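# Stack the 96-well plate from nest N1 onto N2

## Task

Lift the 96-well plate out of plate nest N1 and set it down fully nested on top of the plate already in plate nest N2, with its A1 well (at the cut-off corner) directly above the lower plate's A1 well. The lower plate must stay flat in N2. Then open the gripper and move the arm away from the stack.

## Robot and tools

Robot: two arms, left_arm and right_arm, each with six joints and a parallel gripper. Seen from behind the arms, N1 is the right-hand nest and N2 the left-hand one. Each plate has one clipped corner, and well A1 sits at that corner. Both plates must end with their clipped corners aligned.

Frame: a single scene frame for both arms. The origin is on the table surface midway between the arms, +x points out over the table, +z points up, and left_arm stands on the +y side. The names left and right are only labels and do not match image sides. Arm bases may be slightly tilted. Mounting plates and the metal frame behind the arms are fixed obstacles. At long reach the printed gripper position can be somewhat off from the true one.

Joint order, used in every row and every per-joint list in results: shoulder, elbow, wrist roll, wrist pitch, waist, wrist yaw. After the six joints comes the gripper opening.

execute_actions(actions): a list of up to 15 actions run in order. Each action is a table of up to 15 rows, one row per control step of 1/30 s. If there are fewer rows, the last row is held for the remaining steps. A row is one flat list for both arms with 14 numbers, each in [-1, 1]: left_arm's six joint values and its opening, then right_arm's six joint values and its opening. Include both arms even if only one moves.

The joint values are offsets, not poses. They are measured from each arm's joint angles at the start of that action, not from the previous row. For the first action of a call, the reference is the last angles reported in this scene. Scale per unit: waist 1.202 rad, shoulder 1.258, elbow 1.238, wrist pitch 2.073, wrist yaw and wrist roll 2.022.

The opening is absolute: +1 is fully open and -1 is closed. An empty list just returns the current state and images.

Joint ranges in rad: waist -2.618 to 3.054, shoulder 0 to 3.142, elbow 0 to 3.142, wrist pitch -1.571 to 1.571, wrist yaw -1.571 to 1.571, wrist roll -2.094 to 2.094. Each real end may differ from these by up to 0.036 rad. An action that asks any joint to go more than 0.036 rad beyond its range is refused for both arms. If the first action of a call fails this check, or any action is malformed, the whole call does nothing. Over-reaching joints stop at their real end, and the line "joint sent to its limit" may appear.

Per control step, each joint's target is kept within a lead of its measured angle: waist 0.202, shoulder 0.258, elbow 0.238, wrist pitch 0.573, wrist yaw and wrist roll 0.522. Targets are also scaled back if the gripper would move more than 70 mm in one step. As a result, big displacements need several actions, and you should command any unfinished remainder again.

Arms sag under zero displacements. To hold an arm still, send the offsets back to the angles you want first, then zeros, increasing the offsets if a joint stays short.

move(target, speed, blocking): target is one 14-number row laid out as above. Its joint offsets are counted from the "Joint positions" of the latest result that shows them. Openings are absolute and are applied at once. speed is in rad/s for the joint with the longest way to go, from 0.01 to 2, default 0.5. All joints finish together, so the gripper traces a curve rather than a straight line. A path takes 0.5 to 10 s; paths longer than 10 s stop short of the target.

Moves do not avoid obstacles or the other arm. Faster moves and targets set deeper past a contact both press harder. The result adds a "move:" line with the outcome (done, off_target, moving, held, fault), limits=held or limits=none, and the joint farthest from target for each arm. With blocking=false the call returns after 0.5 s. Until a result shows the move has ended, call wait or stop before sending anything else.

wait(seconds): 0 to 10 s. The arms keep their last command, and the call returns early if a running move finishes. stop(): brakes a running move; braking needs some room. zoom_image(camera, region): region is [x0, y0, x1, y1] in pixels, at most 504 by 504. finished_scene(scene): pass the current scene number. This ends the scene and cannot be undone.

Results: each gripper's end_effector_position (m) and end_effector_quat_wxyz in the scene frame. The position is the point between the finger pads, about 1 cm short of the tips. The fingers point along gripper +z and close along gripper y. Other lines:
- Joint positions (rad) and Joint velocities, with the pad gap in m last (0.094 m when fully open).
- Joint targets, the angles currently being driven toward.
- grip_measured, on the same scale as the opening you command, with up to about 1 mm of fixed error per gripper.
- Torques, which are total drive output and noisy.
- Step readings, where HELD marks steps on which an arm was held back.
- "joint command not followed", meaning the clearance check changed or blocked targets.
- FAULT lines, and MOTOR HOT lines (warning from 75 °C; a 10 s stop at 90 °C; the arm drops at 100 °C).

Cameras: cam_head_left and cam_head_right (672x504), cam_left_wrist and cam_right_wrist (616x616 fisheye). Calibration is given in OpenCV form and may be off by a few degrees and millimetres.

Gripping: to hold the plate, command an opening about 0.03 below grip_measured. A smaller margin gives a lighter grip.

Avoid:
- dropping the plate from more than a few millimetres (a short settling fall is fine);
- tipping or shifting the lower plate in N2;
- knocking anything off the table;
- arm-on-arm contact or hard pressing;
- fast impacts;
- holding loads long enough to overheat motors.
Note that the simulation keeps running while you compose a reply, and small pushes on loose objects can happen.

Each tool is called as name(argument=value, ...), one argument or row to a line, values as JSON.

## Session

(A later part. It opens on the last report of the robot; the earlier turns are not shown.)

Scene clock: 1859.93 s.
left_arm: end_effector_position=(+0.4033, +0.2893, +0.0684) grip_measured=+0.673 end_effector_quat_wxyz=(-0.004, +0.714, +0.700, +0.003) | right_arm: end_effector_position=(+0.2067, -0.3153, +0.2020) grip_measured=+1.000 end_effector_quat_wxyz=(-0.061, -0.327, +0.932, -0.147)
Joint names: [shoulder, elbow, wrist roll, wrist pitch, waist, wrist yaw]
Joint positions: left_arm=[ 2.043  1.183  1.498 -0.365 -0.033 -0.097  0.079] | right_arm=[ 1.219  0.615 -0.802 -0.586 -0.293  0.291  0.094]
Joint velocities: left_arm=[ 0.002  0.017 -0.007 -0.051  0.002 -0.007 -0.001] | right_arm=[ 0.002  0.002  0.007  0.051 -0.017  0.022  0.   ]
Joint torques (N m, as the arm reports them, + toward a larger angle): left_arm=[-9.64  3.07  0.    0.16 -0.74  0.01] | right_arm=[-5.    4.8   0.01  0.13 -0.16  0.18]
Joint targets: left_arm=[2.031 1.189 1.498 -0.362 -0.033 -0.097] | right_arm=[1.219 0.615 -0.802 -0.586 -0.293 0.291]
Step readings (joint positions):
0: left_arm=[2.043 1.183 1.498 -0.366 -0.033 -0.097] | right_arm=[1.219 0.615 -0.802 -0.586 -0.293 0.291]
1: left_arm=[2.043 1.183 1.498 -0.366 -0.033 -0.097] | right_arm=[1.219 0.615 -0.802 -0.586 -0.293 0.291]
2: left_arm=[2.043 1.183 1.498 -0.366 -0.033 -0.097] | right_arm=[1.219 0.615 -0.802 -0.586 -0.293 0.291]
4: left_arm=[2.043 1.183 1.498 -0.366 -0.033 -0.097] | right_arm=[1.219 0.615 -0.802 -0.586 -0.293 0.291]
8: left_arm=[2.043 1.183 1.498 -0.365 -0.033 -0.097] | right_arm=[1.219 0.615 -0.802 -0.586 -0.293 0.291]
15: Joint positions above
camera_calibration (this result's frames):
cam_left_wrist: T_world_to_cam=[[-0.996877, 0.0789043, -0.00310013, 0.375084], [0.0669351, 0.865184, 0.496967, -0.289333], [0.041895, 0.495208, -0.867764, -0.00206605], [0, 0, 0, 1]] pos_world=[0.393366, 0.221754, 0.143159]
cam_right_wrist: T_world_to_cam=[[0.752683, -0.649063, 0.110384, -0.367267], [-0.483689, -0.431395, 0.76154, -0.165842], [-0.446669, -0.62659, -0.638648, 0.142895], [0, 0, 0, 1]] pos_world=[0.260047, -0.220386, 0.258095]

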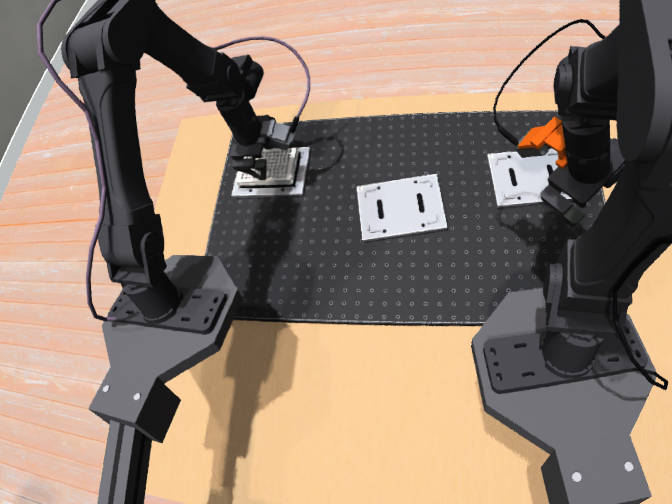

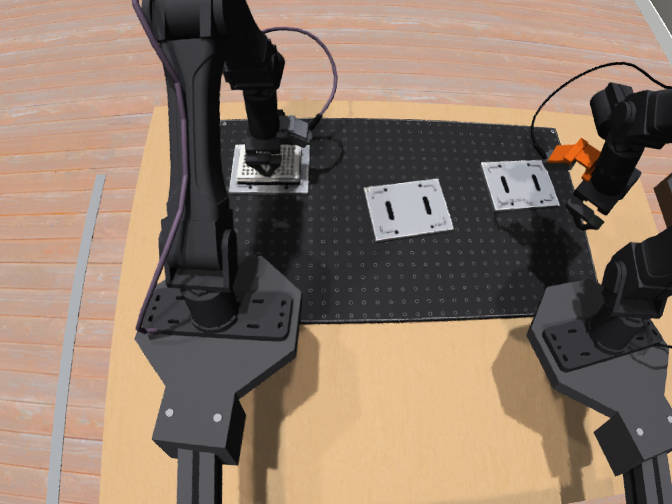

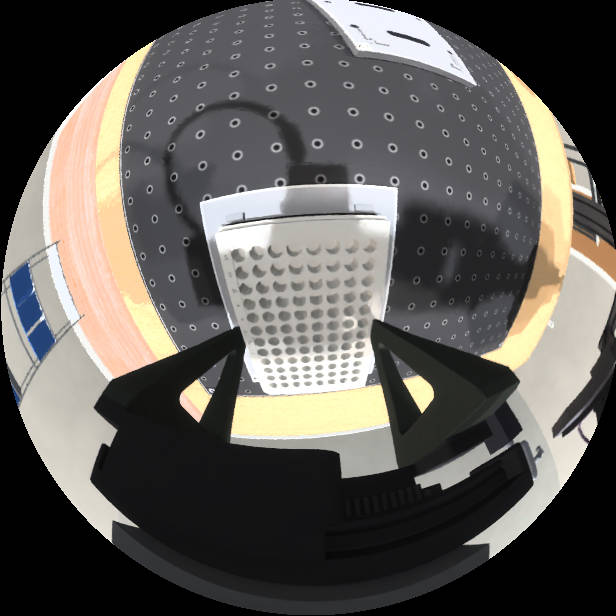

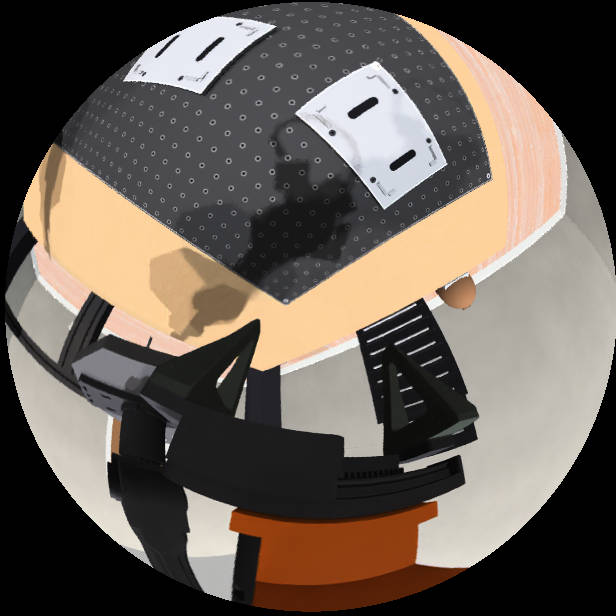

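execute_actions(
  actions=[
    [[-0.010,0.005,0,0,0,0,0.69,0,0,0,0,0,0,1],[-0.010,0.005,0,0,0,0,0.71,0,0,0,0,0,0,1],[-0.010,0.005,0,0,0,0,0.73,0,0,0,0,0,0,1],[-0.010,0.005,0,0,0,0,0.75,0,0,0,0,0,0,1],[-0.010,0.005,0,0,0,0,0.78,0,0,0,0,0,0,1],[-0.010,0.005,0,0,0,0,0.81,0,0,0,0,0,0,1],[-0.010,0.005,0,0,0,0,0.84,0,0,0,0,0,0,1],[-0.010,0.005,0,0,0,0,0.88,0,0,0,0,0,0,1],[-0.010,0.005,0,0,0,0,0.92,0,0,0,0,0,0,1],[-0.010,0.005,0,0,0,0,1.0,0,0,0,0,0,0,1]],
  ],
)

zoom_image(
  camera="cam_left_wrist",
  region=[170, 160, 450, 440],
)

Scene clock: 1872.97 s.
left_arm: end_effector_position=(+0.4033, +0.2893, +0.0684) grip_measured=+1.000 end_effector_quat_wxyz=(-0.004, +0.714, +0.700, +0.003) | right_arm: end_effector_position=(+0.2067, -0.3153, +0.2020) grip_measured=+1.000 end_effector_quat_wxyz=(-0.061, -0.327, +0.932, -0.147)
Joint names: [shoulder, elbow, wrist roll, wrist pitch, waist, wrist yaw]
Joint positions: left_arm=[ 2.043  1.183  1.498 -0.365 -0.033 -0.097  0.094] | right_arm=[ 1.219  0.615 -0.802 -0.586 -0.293  0.291  0.094]
Joint velocities: left_arm=[-0.007  0.002  0.037 -0.037 -0.002  0.007  0.   ] | right_arm=[ 0.002  0.007 -0.037 -0.007 -0.002  0.051  0.   ]
Joint torques (N m, as the arm reports them, + toward a larger angle): left_arm=[-9.65  3.07  0.    0.13 -0.74  0.01] | right_arm=[-5.03  4.81  0.01  0.12 -0.16  0.17]
Joint targets: left_arm=[2.031 1.189 1.498 -0.365 -0.033 -0.097] | right_arm=[1.219 0.615 -0.802 -0.586 -0.293 0.291]
Step readings (joint positions):
0: left_arm=[2.043 1.183 1.498 -0.365 -0.033 -0.097] | right_arm=[1.219 0.615 -0.802 -0.586 -0.293 0.291]
1: left_arm=[2.043 1.183 1.498 -0.365 -0.033 -0.097] | right_arm=[1.219 0.615 -0.802 -0.586 -0.293 0.291]
2: left_arm=[2.043 1.183 1.498 -0.365 -0.033 -0.097] | right_arm=[1.219 0.615 -0.802 -0.586 -0.293 0.291]
4: left_arm=[2.043 1.183 1.498 -0.365 -0.033 -0.097] | right_arm=[1.219 0.615 -0.802 -0.586 -0.293 0.291]
8: left_arm=[2.043 1.183 1.498 -0.365 -0.033 -0.097] | right_arm=[1.219 0.615 -0.802 -0.586 -0.293 0.291]
15: Joint positions above
camera_calibration (this result's frames):
cam_left_wrist: T_world_to_cam=[[-0.996877, 0.0789043, -0.00310013, 0.375084], [0.0669351, 0.865184, 0.496967, -0.289333], [0.041895, 0.495208, -0.867764, -0.00206605], [0, 0, 0, 1]] pos_world=[0.393366, 0.221754, 0.143159]
cam_right_wrist: T_world_to_cam=[[0.752683, -0.649063, 0.110384, -0.367267], [-0.483689, -0.431395, 0.76154, -0.165842], [-0.446669, -0.62659, -0.638648, 0.142895], [0, 0, 0, 1]] pos_world=[0.260047, -0.220386, 0.258095]

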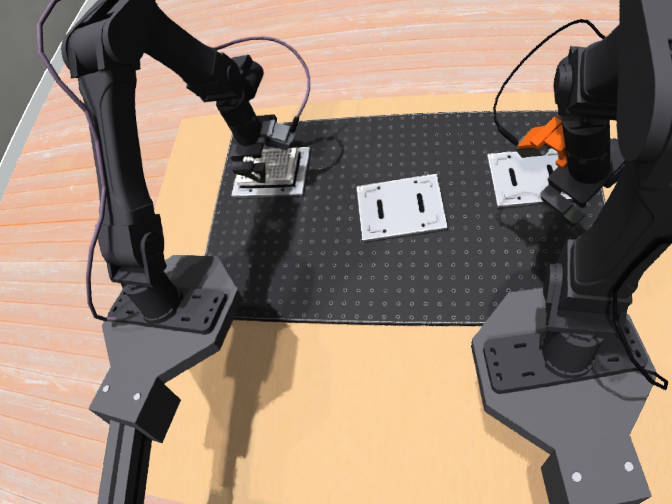

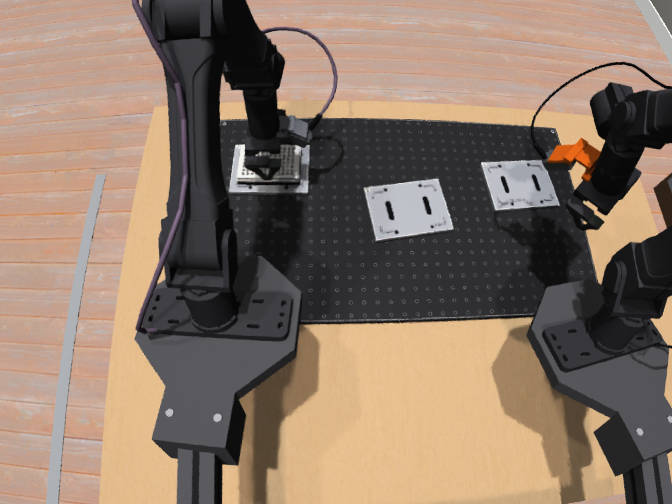

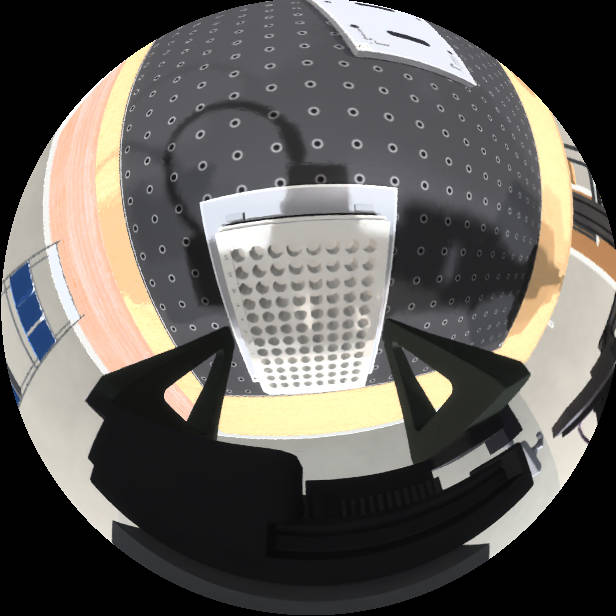

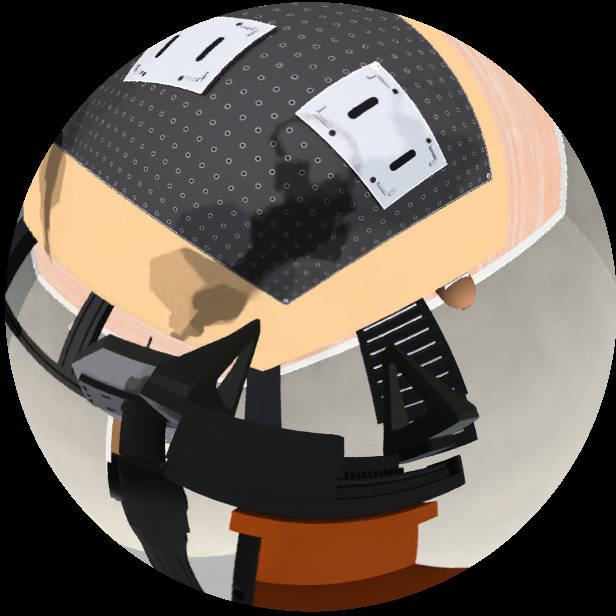

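Region (170, 160, 450, 440) of cam_left_wrist's 616x616 image, scaled by 1.800, with more detail than that image has.

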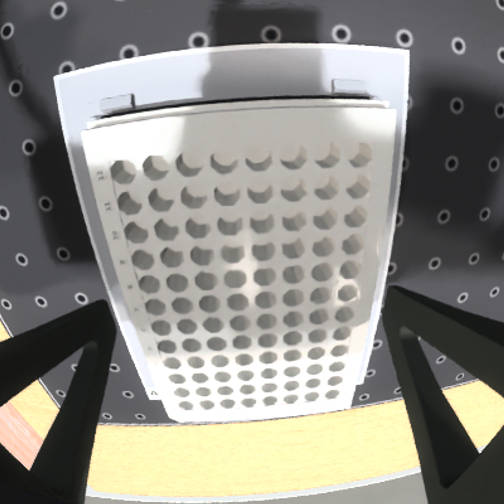

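move(
  target=[-0.09,0,0,-0.043,0,0,1,0,0,0,0,0,0,1],
  speed=0.15,
)

Scene clock: 1878.40 s.
left_arm: end_effector_position=(+0.4079, +0.2915, +0.0983) grip_measured=+1.000 end_effector_quat_wxyz=(+0.001, +0.714, +0.700, +0.008) | right_arm: end_effector_position=(+0.2067, -0.3153, +0.2020) grip_measured=+1.000 end_effector_quat_wxyz=(-0.061, -0.327, +0.932, -0.147)
Joint names: [shoulder, elbow, wrist roll, wrist pitch, waist, wrist yaw]
Joint positions: left_arm=[ 1.954  1.183  1.498 -0.44  -0.033 -0.097  0.094] | right_arm=[ 1.219  0.615 -0.802 -0.586 -0.293  0.291  0.094]
Joint velocities: left_arm=[-0.007  0.007 -0.066 -0.022 -0.027 -0.007  0.   ] | right_arm=[ 0.002  0.002  0.007 -0.007  0.012 -0.081  0.   ]
Joint torques (N m, as the arm reports them, + toward a larger angle): left_arm=[-10.34   3.03   0.     0.06  -0.71   0.  ] | right_arm=[-5.01  4.83  0.01  0.13 -0.16  0.17]
Joint targets: left_arm=[1.930 1.183 1.498 -0.454 -0.033 -0.097] | right_arm=[1.219 0.615 -0.802 -0.586 -0.293 0.291]
move: off_target (left_arm); limits=none; left_arm: farthest joint: the shoulder, 0.024 radians from its target (0.113 radians at the start); right_arm: farthest joint: the waist, 0.000 radians from its target (0.000 radians at the start)
camera_calibration (this result's frames):
cam_left_wrist: T_world_to_cam=[[-0.996838, 0.0777523, -0.0164006, 0.381284], [0.0593642, 0.865868, 0.496737, -0.303423], [0.0528232, 0.494193, -0.867746, 0.0184161], [0, 0, 0, 1]] pos_world=[0.397118, 0.223977, 0.172955]
cam_right_wrist: T_world_to_cam=[[0.752683, -0.649063, 0.110384, -0.367267], [-0.483689, -0.431395, 0.76154, -0.165842], [-0.446669, -0.62659, -0.638648, 0.142895], [0, 0, 0, 1]] pos_world=[0.260047, -0.220386, 0.258095]

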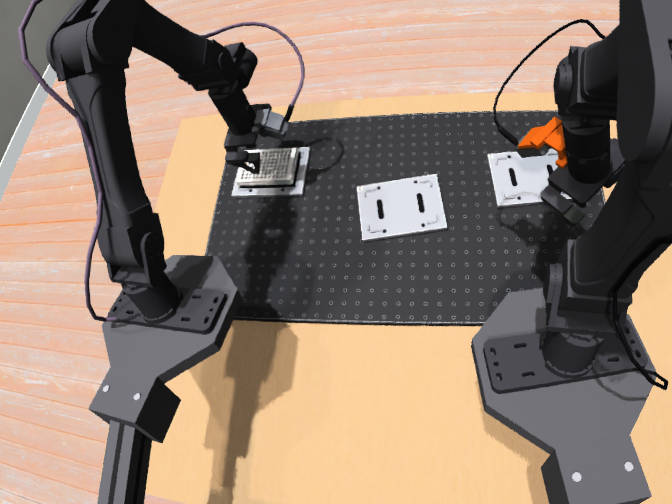

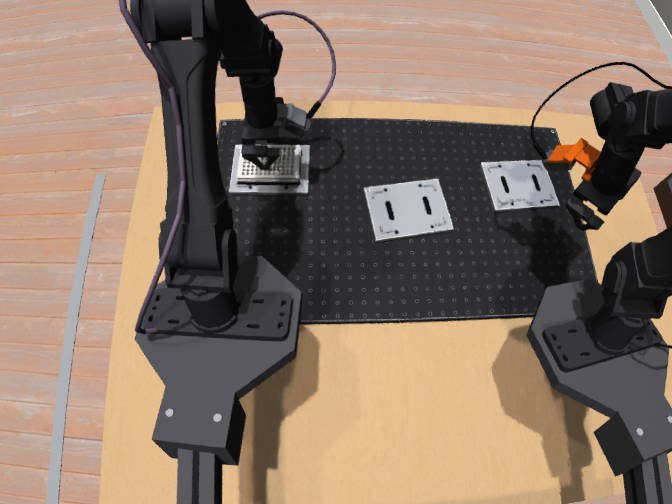

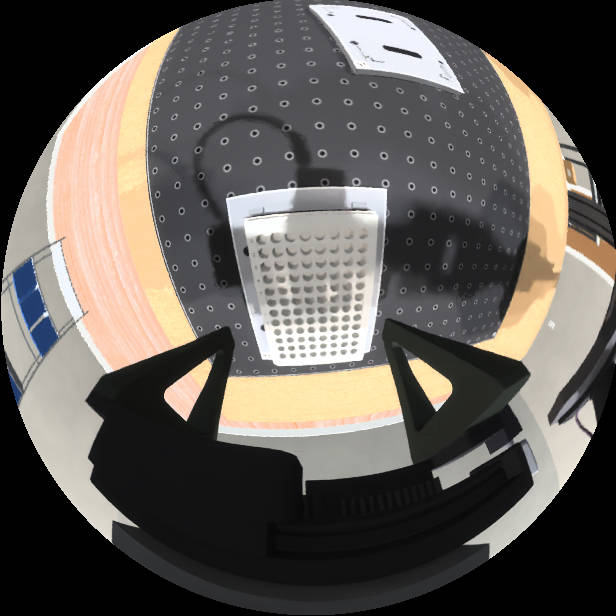

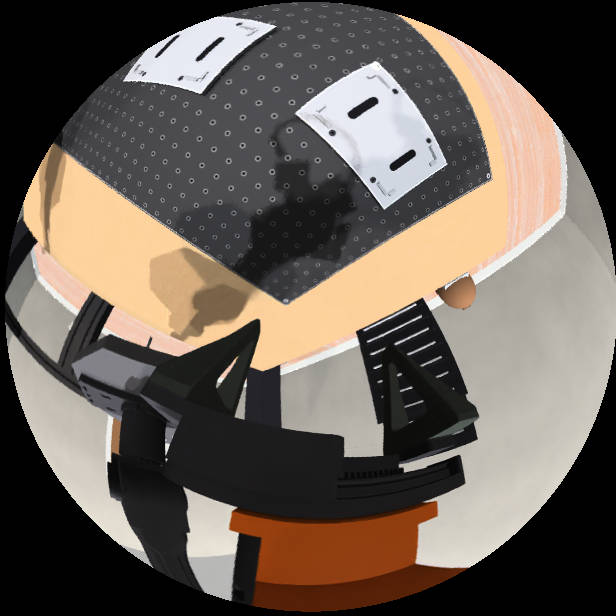

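Now go to the park/oblique near view pose.

move(
  target=[-0.52,-0.465,0,-0.102,0.194,-0.015,1,0,0,0,0,0,0,1],
  speed=0.5,
)

Scene clock: 1881.53 s.
left_arm: end_effector_position=(+0.2356, +0.3721, +0.1771) grip_measured=+1.000 end_effector_quat_wxyz=(-0.086, +0.637, +0.766, -0.006) | right_arm: end_effector_position=(+0.2067, -0.3153, +0.2020) grip_measured=+1.000 end_effector_quat_wxyz=(-0.061, -0.327, +0.932, -0.147)
Joint names: [shoulder, elbow, wrist roll, wrist pitch, waist, wrist yaw]
Joint positions: left_arm=[ 1.323  0.622  1.498 -0.64   0.193 -0.124  0.094] | right_arm=[ 1.219  0.615 -0.802 -0.586 -0.293  0.291  0.094]
Joint velocities: left_arm=[-0.012  0.002 -0.051 -0.051 -0.007 -0.007  0.   ] | right_arm=[ 0.002  0.007 -0.037 -0.022  0.012  0.007  0.   ]
Joint torques (N m, as the arm reports them, + toward a larger angle): left_arm=[-6.03  2.03  0.   -0.2   0.46 -0.07] | right_arm=[-5.01  4.79  0.01  0.13 -0.16  0.17]
Joint targets: left_arm=[1.300 0.608 1.498 -0.652 0.200 -0.127] | right_arm=[1.219 0.615 -0.802 -0.586 -0.293 0.291]
move: off_target (left_arm); limits=none; left_arm: farthest joint: the shoulder, 0.023 radians from its target (0.654 radians at the start); right_arm: farthest joint: the waist, 0.000 radians from its target (0.000 radians at the start)
camera_calibration (this result's frames):
cam_left_wrist: T_world_to_cam=[[-0.984043, -0.130068, 0.121413, 0.254381], [-0.0354136, 0.811887, 0.582739, -0.37501], [-0.174369, 0.569141, -0.803539, 0.0703545], [0, 0, 0, 1]] pos_world=[0.249309, 0.297511, 0.244181]
cam_right_wrist: T_world_to_cam=[[0.752683, -0.649063, 0.110384, -0.367267], [-0.483689, -0.431395, 0.76154, -0.165842], [-0.446669, -0.62659, -0.638648, 0.142895], [0, 0, 0, 1]] pos_world=[0.260047, -0.220386, 0.258095]

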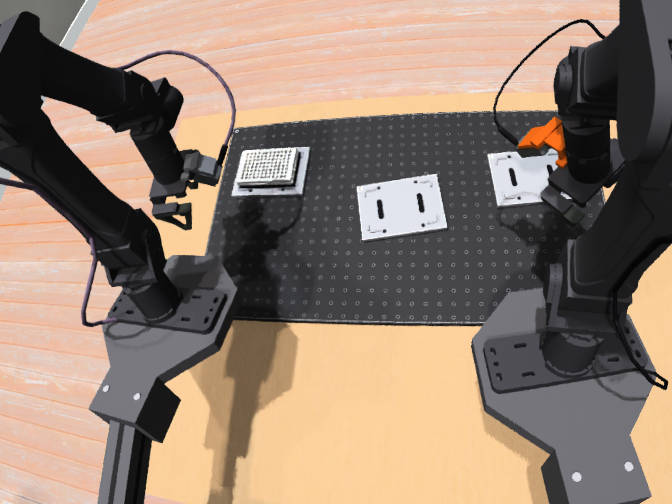

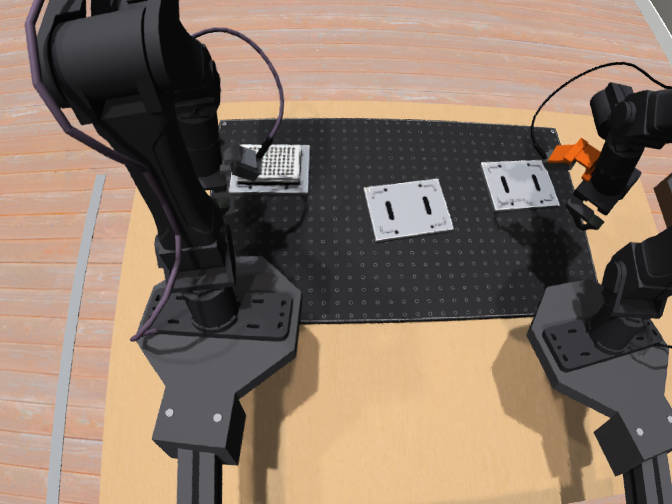

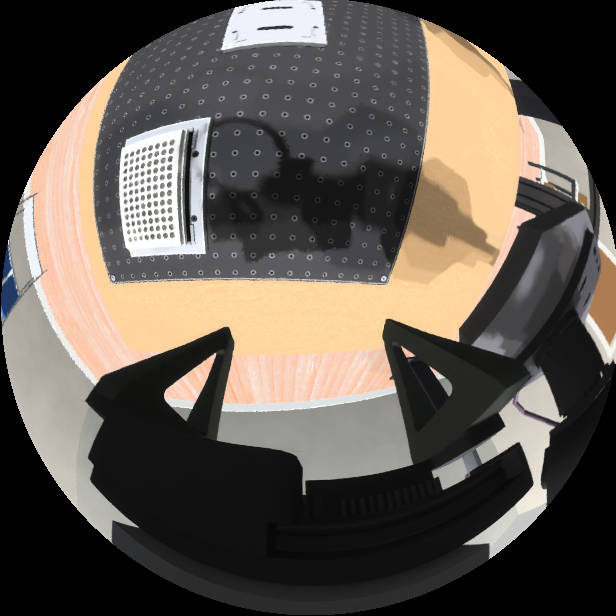

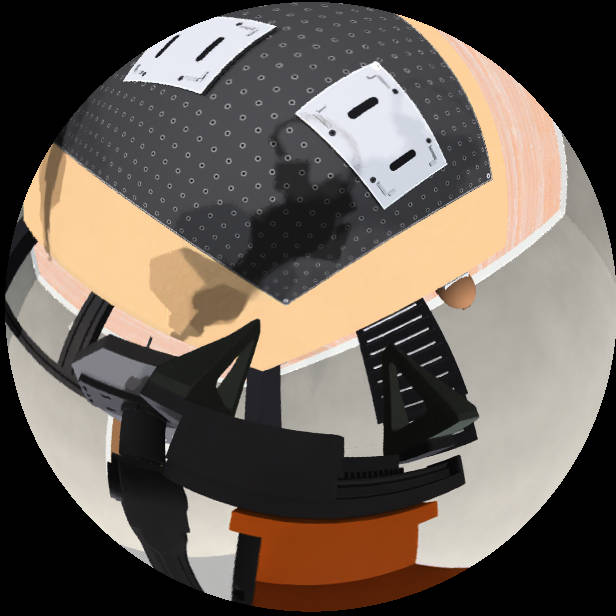

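zoom_image(
  camera="cam_left_wrist",
  region=[110, 105, 230, 265],
)

zoom_image(
  camera="cam_head_left",
  region=[220, 135, 320, 205],
)

zoom_image(
  camera="cam_left_wrist",
  region=[170, 115, 220, 165],
)

Region (110, 105, 230, 265) of cam_left_wrist's 616x616 image, scaled by 3.150, with more detail than that image has; it fills the left 378 columns of this view, and the rest is white.

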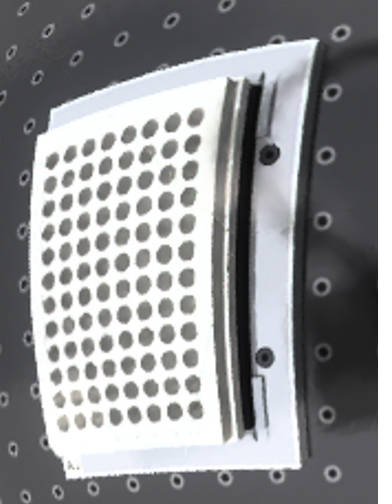

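Region (220, 135, 320, 205) of cam_head_left's 672x504 image, scaled by 5.040, with more detail than that image has; it fills the top 353 rows of this view, and the rest is white.

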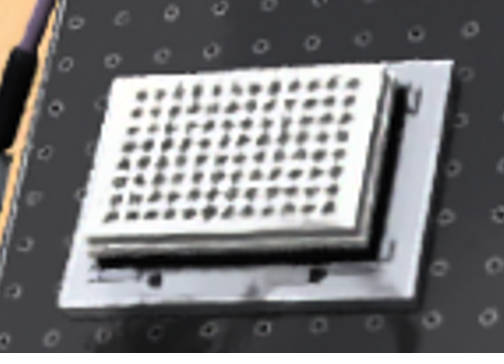

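Region (170, 115, 220, 165) of cam_left_wrist's 616x616 image, scaled by 10.080, with more detail than that image has.

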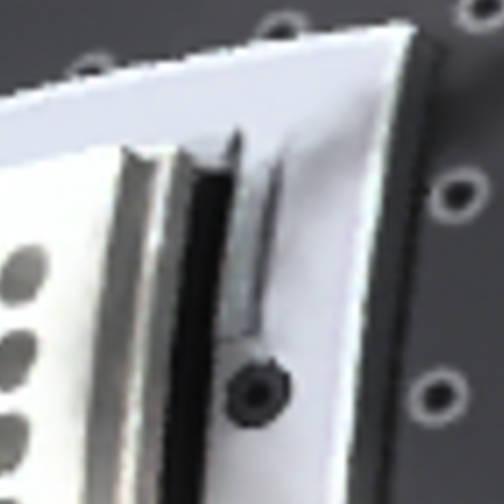

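move(
  target=[0.427,0.338,0.095,0.134,-0.024,0.057,1,0,0,0,0,0,0,1],
  speed=0.5,
)

Scene clock: 1899.20 s.
left_arm: end_effector_position=(+0.3710, +0.3623, +0.0999) grip_measured=+1.000 end_effector_quat_wxyz=(-0.003, +0.711, +0.703, +0.004) | right_arm: end_effector_position=(+0.2067, -0.3153, +0.2020) grip_measured=+1.000 end_effector_quat_wxyz=(-0.061, -0.327, +0.932, -0.147)
Joint names: [shoulder, elbow, wrist roll, wrist pitch, waist, wrist yaw]
Joint positions: left_arm=[ 1.857  1.012  1.682 -0.366  0.174 -0.024  0.094] | right_arm=[ 1.219  0.615 -0.802 -0.586 -0.293  0.291  0.094]
Joint velocities: left_arm=[-0.002  0.022 -0.037  0.007 -0.012 -0.066  0.   ] | right_arm=[ 0.002 -0.002  0.051  0.007 -0.017 -0.037  0.   ]
Joint torques (N m, as the arm reports them, + toward a larger angle): left_arm=[-7.58  4.6   0.05  0.16 -0.78  0.16] | right_arm=[-5.01  4.8   0.01  0.13 -0.17  0.17]
Joint targets: left_arm=[1.861 1.041 1.690 -0.363 0.164 -0.009] | right_arm=[1.219 0.615 -0.802 -0.586 -0.293 0.291]
move: off_target (left_arm); limits=none; left_arm: farthest joint: the elbow, 0.028 radians from its target (0.418 radians at the start); right_arm: farthest joint: the waist, 0.000 radians from its target (0.000 radians at the start)
camera_calibration (this result's frames):
cam_left_wrist: T_world_to_cam=[[-0.99762, 0.0687173, -0.00570186, 0.341524], [0.0568467, 0.866444, 0.496027, -0.362564], [0.0390259, 0.494522, -0.868289, -0.00817889], [0, 0, 0, 1]] pos_world=[0.361641, 0.294717, 0.174687]
cam_right_wrist: T_world_to_cam=[[0.752683, -0.649063, 0.110384, -0.367267], [-0.483689, -0.431395, 0.76154, -0.165842], [-0.446669, -0.62659, -0.638648, 0.142895], [0, 0, 0, 1]] pos_world=[0.260047, -0.220386, 0.258095]

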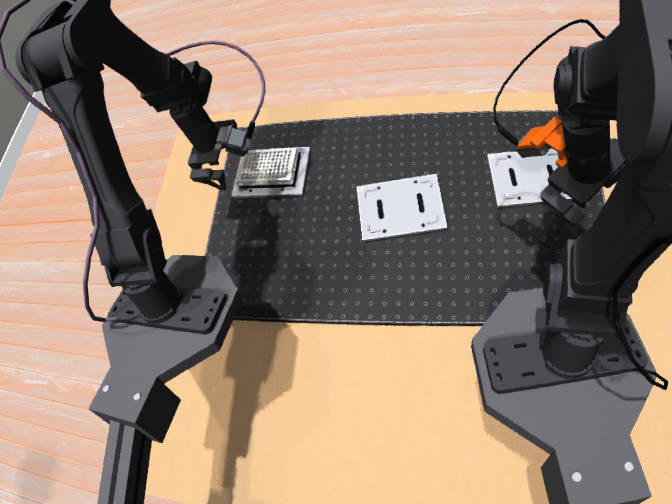

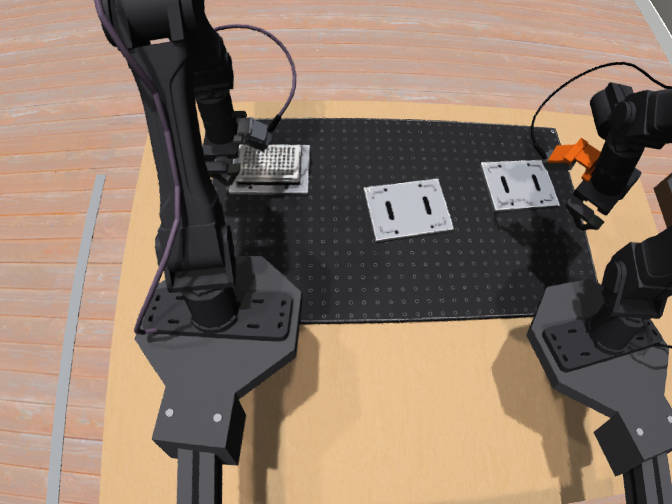

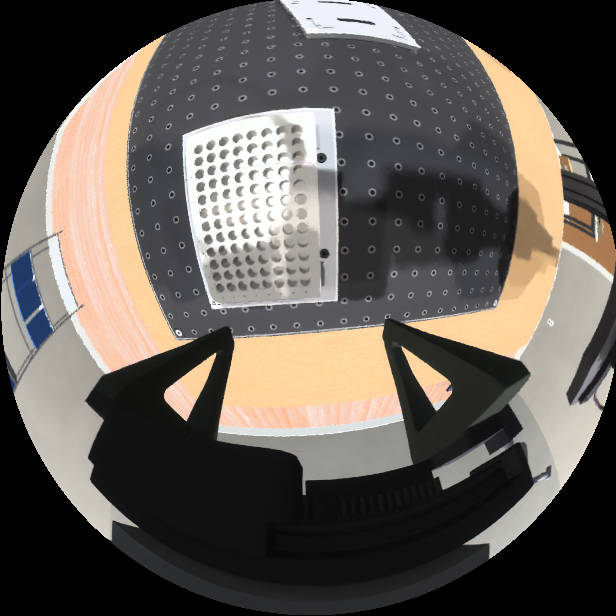

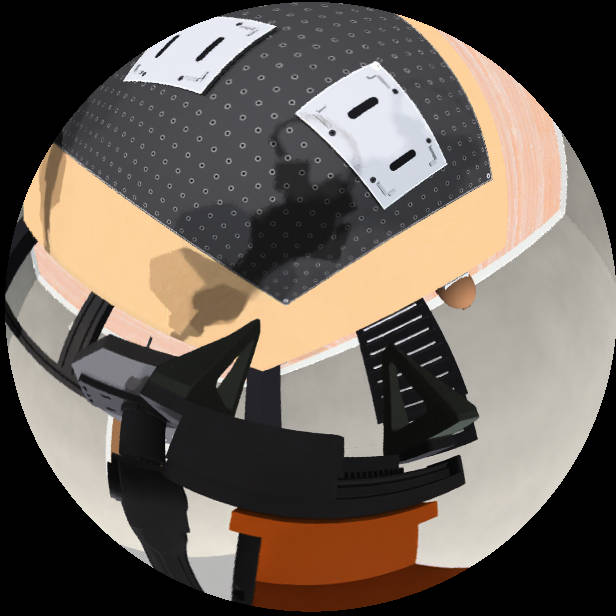

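zoom_image(
  camera="cam_left_wrist",
  region=[280, 105, 350, 205],
)

zoom_image(
  camera="cam_left_wrist",
  region=[280, 205, 350, 305],
)

Region (280, 105, 350, 205) of cam_left_wrist's 616x616 image, scaled by 5.040, with more detail than that image has; it fills the left 353 columns of this view, and the rest is white.

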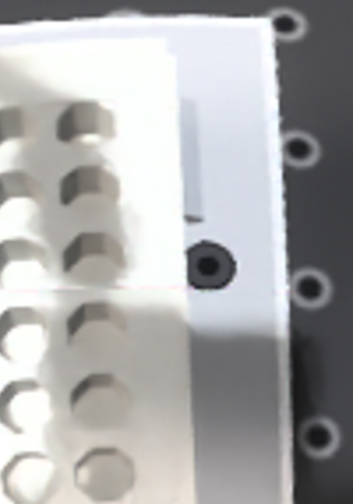

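Region (280, 205, 350, 305) of cam_left_wrist's 616x616 image, scaled by 5.040, with more detail than that image has; it fills the left 353 columns of this view, and the rest is white.

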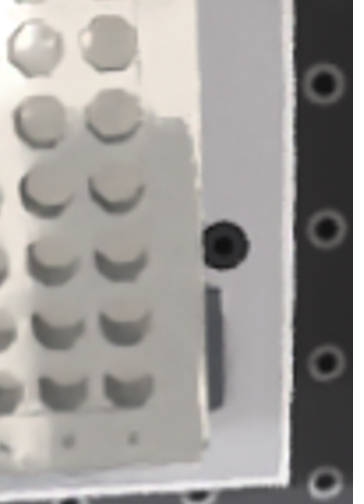

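move(
  target=[0.171,0.369,0,-0.1095,-0.021,0,1,0,0,0,0,0,0,1],
  speed=0.4,
)

Scene clock: 1907.43 s.
left_arm: end_effector_position=(+0.4550, +0.3634, +0.0990) grip_measured=+1.000 end_effector_quat_wxyz=(+0.002, +0.716, +0.698, +0.005) | right_arm: end_effector_position=(+0.2067, -0.3153, +0.2020) grip_measured=+1.000 end_effector_quat_wxyz=(-0.061, -0.327, +0.932, -0.147)
Joint names: [shoulder, elbow, wrist roll, wrist pitch, waist, wrist yaw]
Joint positions: left_arm=[ 2.065  1.44   1.683 -0.578  0.158 -0.024  0.094] | right_arm=[ 1.219  0.615 -0.802 -0.586 -0.293  0.291  0.094]
Joint velocities: left_arm=[-0.007 -0.002 -0.007 -0.037  0.002  0.037  0.   ] | right_arm=[ 0.012 -0.017 -0.007  0.037 -0.007 -0.037  0.   ]
Joint torques (N m, as the arm reports them, + toward a larger angle): left_arm=[-9.35  5.41  0.   -0.02 -0.88  0.01] | right_arm=[-5.03  4.82  0.01  0.12 -0.19  0.17]
Joint targets: left_arm=[2.071 1.469 1.682 -0.593 0.148 -0.024] | right_arm=[1.219 0.615 -0.802 -0.586 -0.293 0.291]
move: off_target (left_arm); limits=none; left_arm: farthest joint: the elbow, 0.029 radians from its target (0.457 radians at the start); right_arm: farthest joint: the waist, 0.000 radians from its target (0.000 radians at the start)
camera_calibration (this result's frames):
cam_left_wrist: T_world_to_cam=[[-0.996406, 0.0835331, -0.0140118, 0.420087], [0.0658337, 0.867877, 0.492397, -0.372138], [0.053292, 0.489705, -0.870258, -0.0173421], [0, 0, 0, 1]] pos_world=[0.444001, 0.296371, 0.174034]
cam_right_wrist: T_world_to_cam=[[0.752683, -0.649063, 0.110384, -0.367267], [-0.483689, -0.431395, 0.76154, -0.165842], [-0.446669, -0.62659, -0.638648, 0.142895], [0, 0, 0, 1]] pos_world=[0.260047, -0.220386, 0.258095]

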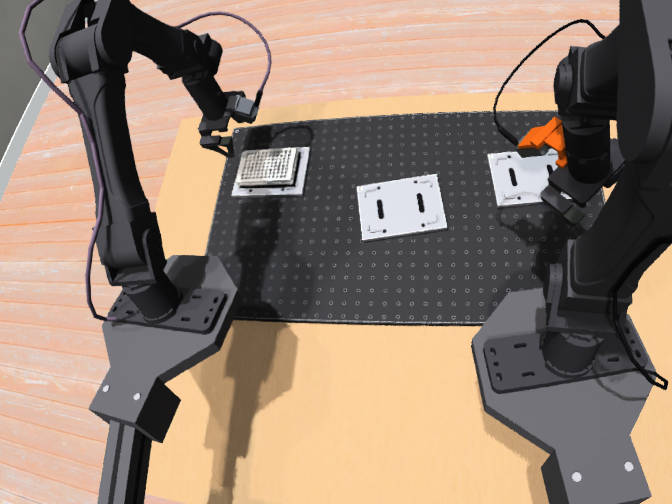

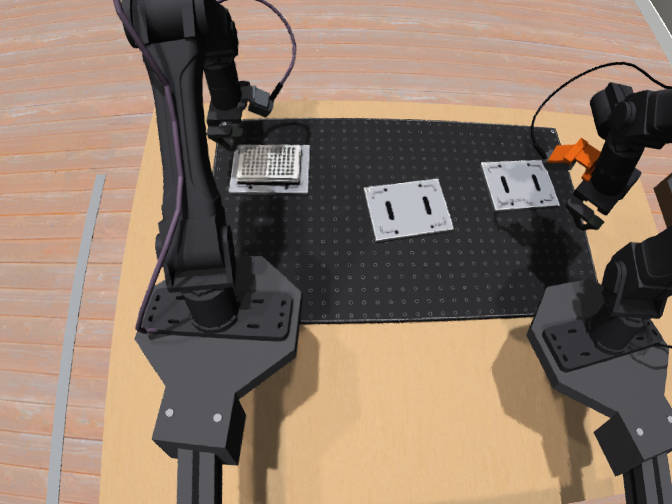

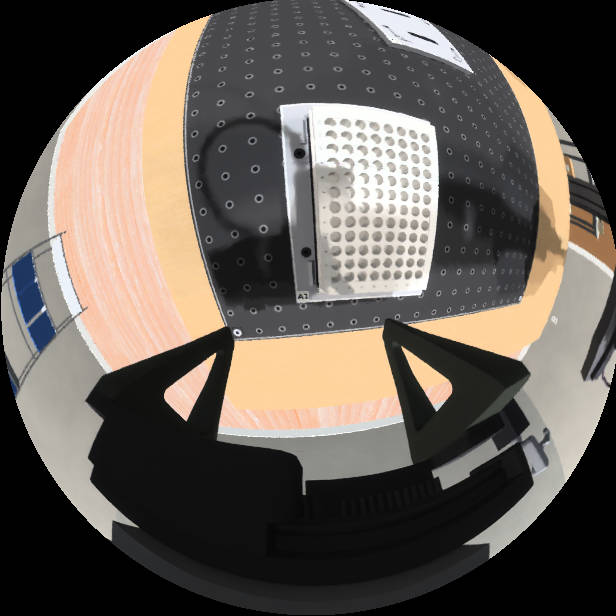

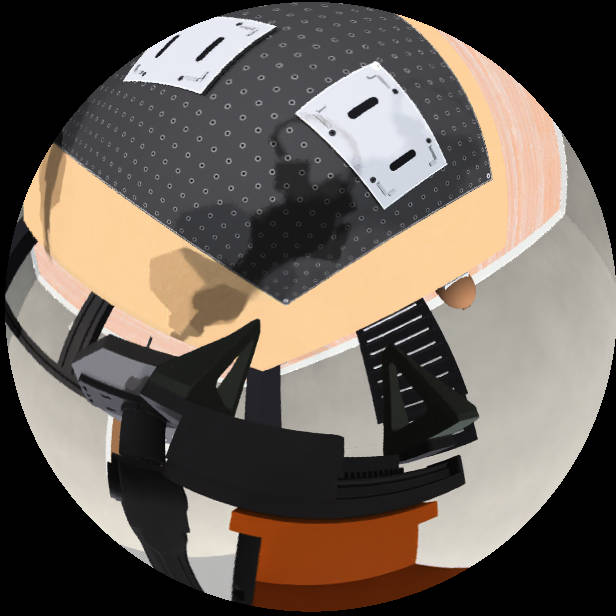

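zoom_image(
  camera="cam_left_wrist",
  region=[275, 100, 345, 200],
)

zoom_image(
  camera="cam_left_wrist",
  region=[280, 205, 350, 305],
)

Region (275, 100, 345, 200) of cam_left_wrist's 616x616 image, scaled by 5.040, with more detail than that image has; it fills the left 353 columns of this view, and the rest is white.

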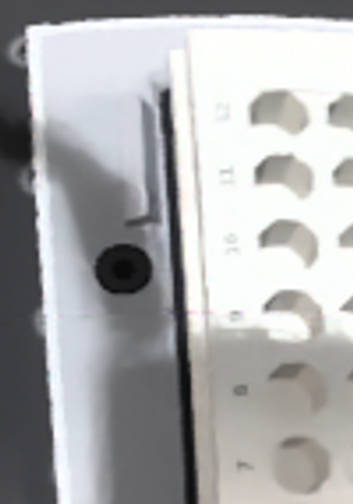

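Region (280, 205, 350, 305) of cam_left_wrist's 616x616 image, scaled by 5.040, with more detail than that image has; it fills the left 353 columns of this view, and the rest is white.

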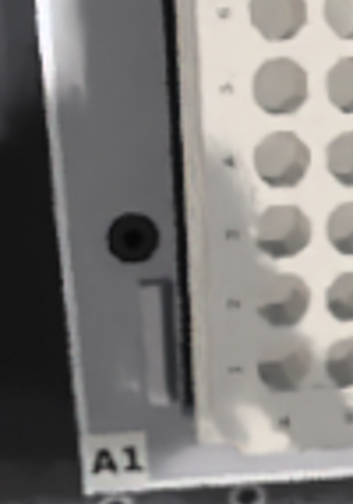

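move(
  target=[-0.02,-0.13,-0.22,0.047,-0.385,-0.074,1,0,0,0,0,0,0,1],
  speed=0.5,
)

Scene clock: 1935.50 s.
left_arm: end_effector_position=(+0.4004, +0.1849, +0.0914) grip_measured=+1.000 end_effector_quat_wxyz=(+0.000, +0.717, +0.697, -0.001) | right_arm: end_effector_position=(+0.2067, -0.3153, +0.2020) grip_measured=+1.000 end_effector_quat_wxyz=(-0.061, -0.327, +0.932, -0.147)
Joint names: [shoulder, elbow, wrist roll, wrist pitch, waist, wrist yaw]
Joint positions: left_arm=[ 2.065  1.295  1.245 -0.487 -0.305 -0.172  0.094] | right_arm=[ 1.219  0.615 -0.802 -0.586 -0.293  0.291  0.094]
Joint velocities: left_arm=[ 0.007 -0.017  0.051  0.022 -0.007 -0.022  0.   ] | right_arm=[-0.002 -0.002  0.037 -0.066 -0.017 -0.007  0.   ]
Joint torques (N m, as the arm reports them, + toward a larger angle): left_arm=[-10.79   2.06  -0.07   0.18  -1.5    0.01] | right_arm=[-5.03  4.78  0.02  0.13 -0.15  0.17]
Joint targets: left_arm=[2.040 1.279 1.238 -0.481 -0.305 -0.173] | right_arm=[1.219 0.615 -0.802 -0.586 -0.293 0.291]
move: off_target (left_arm); limits=none; left_arm: farthest joint: the shoulder, 0.025 radians from its target (0.025 radians at the start); right_arm: farthest joint: the waist, 0.000 radians from its target (0.000 radians at the start)
camera_calibration (this result's frames):
cam_left_wrist: T_world_to_cam=[[-0.996333, 0.0854551, -0.00414239, 0.379176], [0.0727153, 0.871323, 0.485293, -0.212612], [0.0450801, 0.483212, -0.874342, 0.0712487], [0, 0, 0, 1]] pos_world=[0.390034, 0.118423, 0.167045]
cam_right_wrist: T_world_to_cam=[[0.752683, -0.649063, 0.110384, -0.367267], [-0.483689, -0.431395, 0.76154, -0.165842], [-0.446669, -0.62659, -0.638648, 0.142895], [0, 0, 0, 1]] pos_world=[0.260047, -0.220386, 0.258095]

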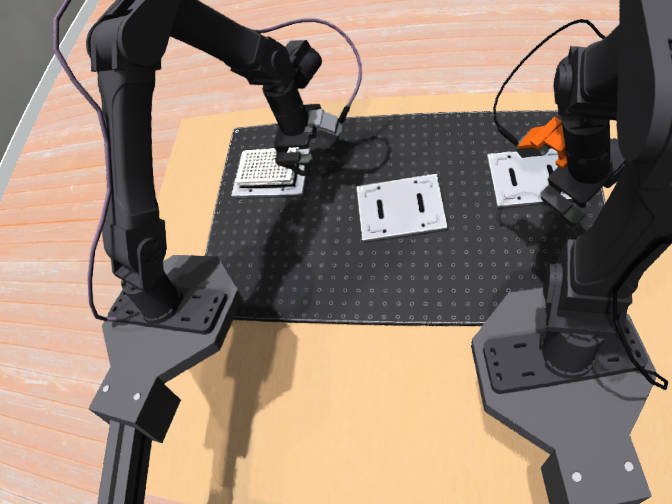

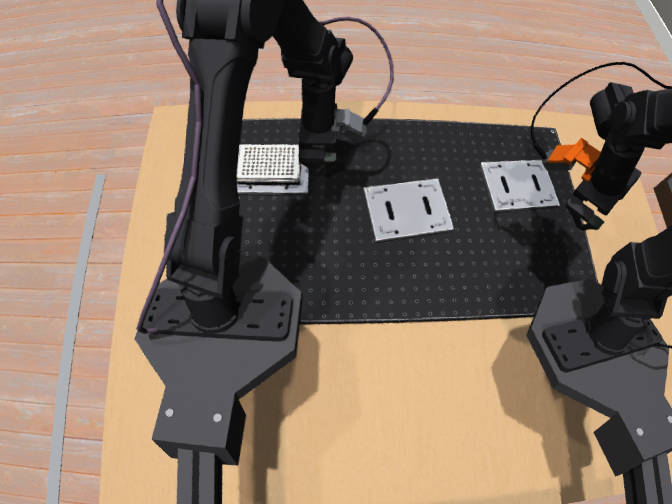

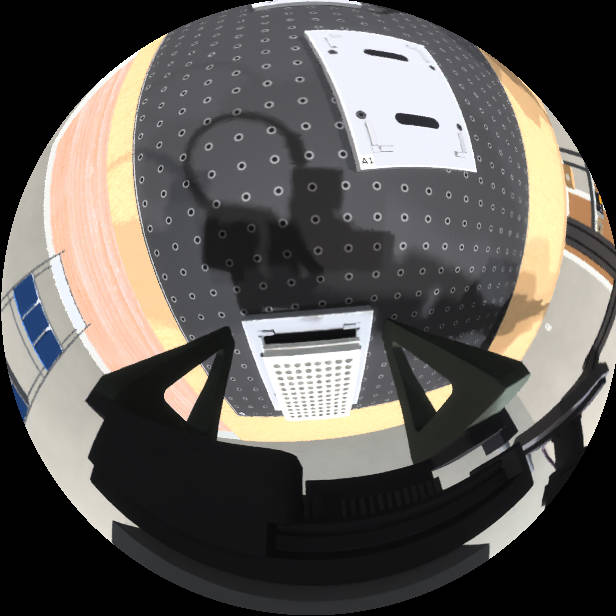

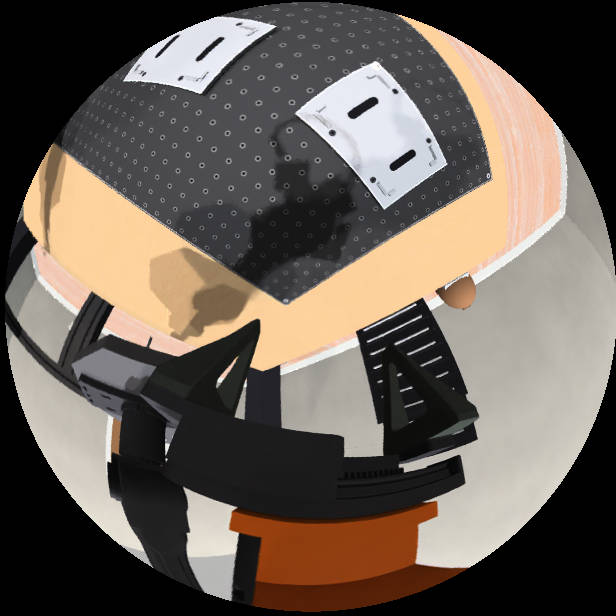

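zoom_image(
  camera="cam_left_wrist",
  region=[235, 300, 385, 390],
)

zoom_image(
  camera="cam_left_wrist",
  region=[245, 315, 295, 365],
)

zoom_image(
  camera="cam_left_wrist",
  region=[330, 310, 380, 360],
)

Region (235, 300, 385, 390) of cam_left_wrist's 616x616 image, scaled by 3.360, with more detail than that image has; it fills the top 302 rows of this view, and the rest is white.

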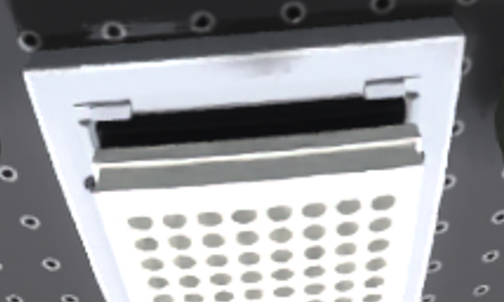

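Region (245, 315, 295, 365) of cam_left_wrist's 616x616 image, scaled by 10.080, with more detail than that image has.

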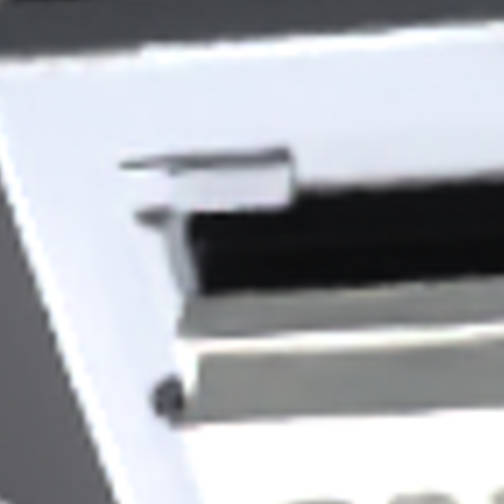

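Region (330, 310, 380, 360) of cam_left_wrist's 616x616 image, scaled by 10.080, with more detail than that image has.

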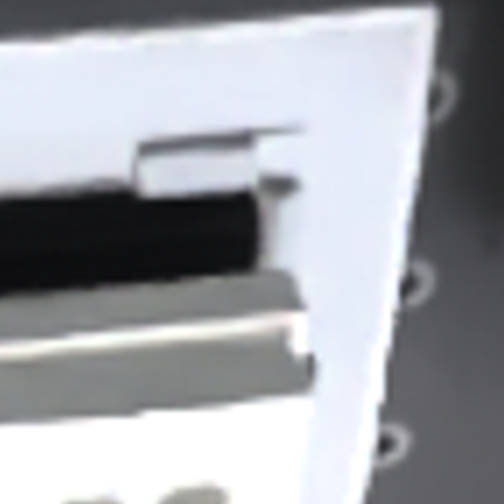

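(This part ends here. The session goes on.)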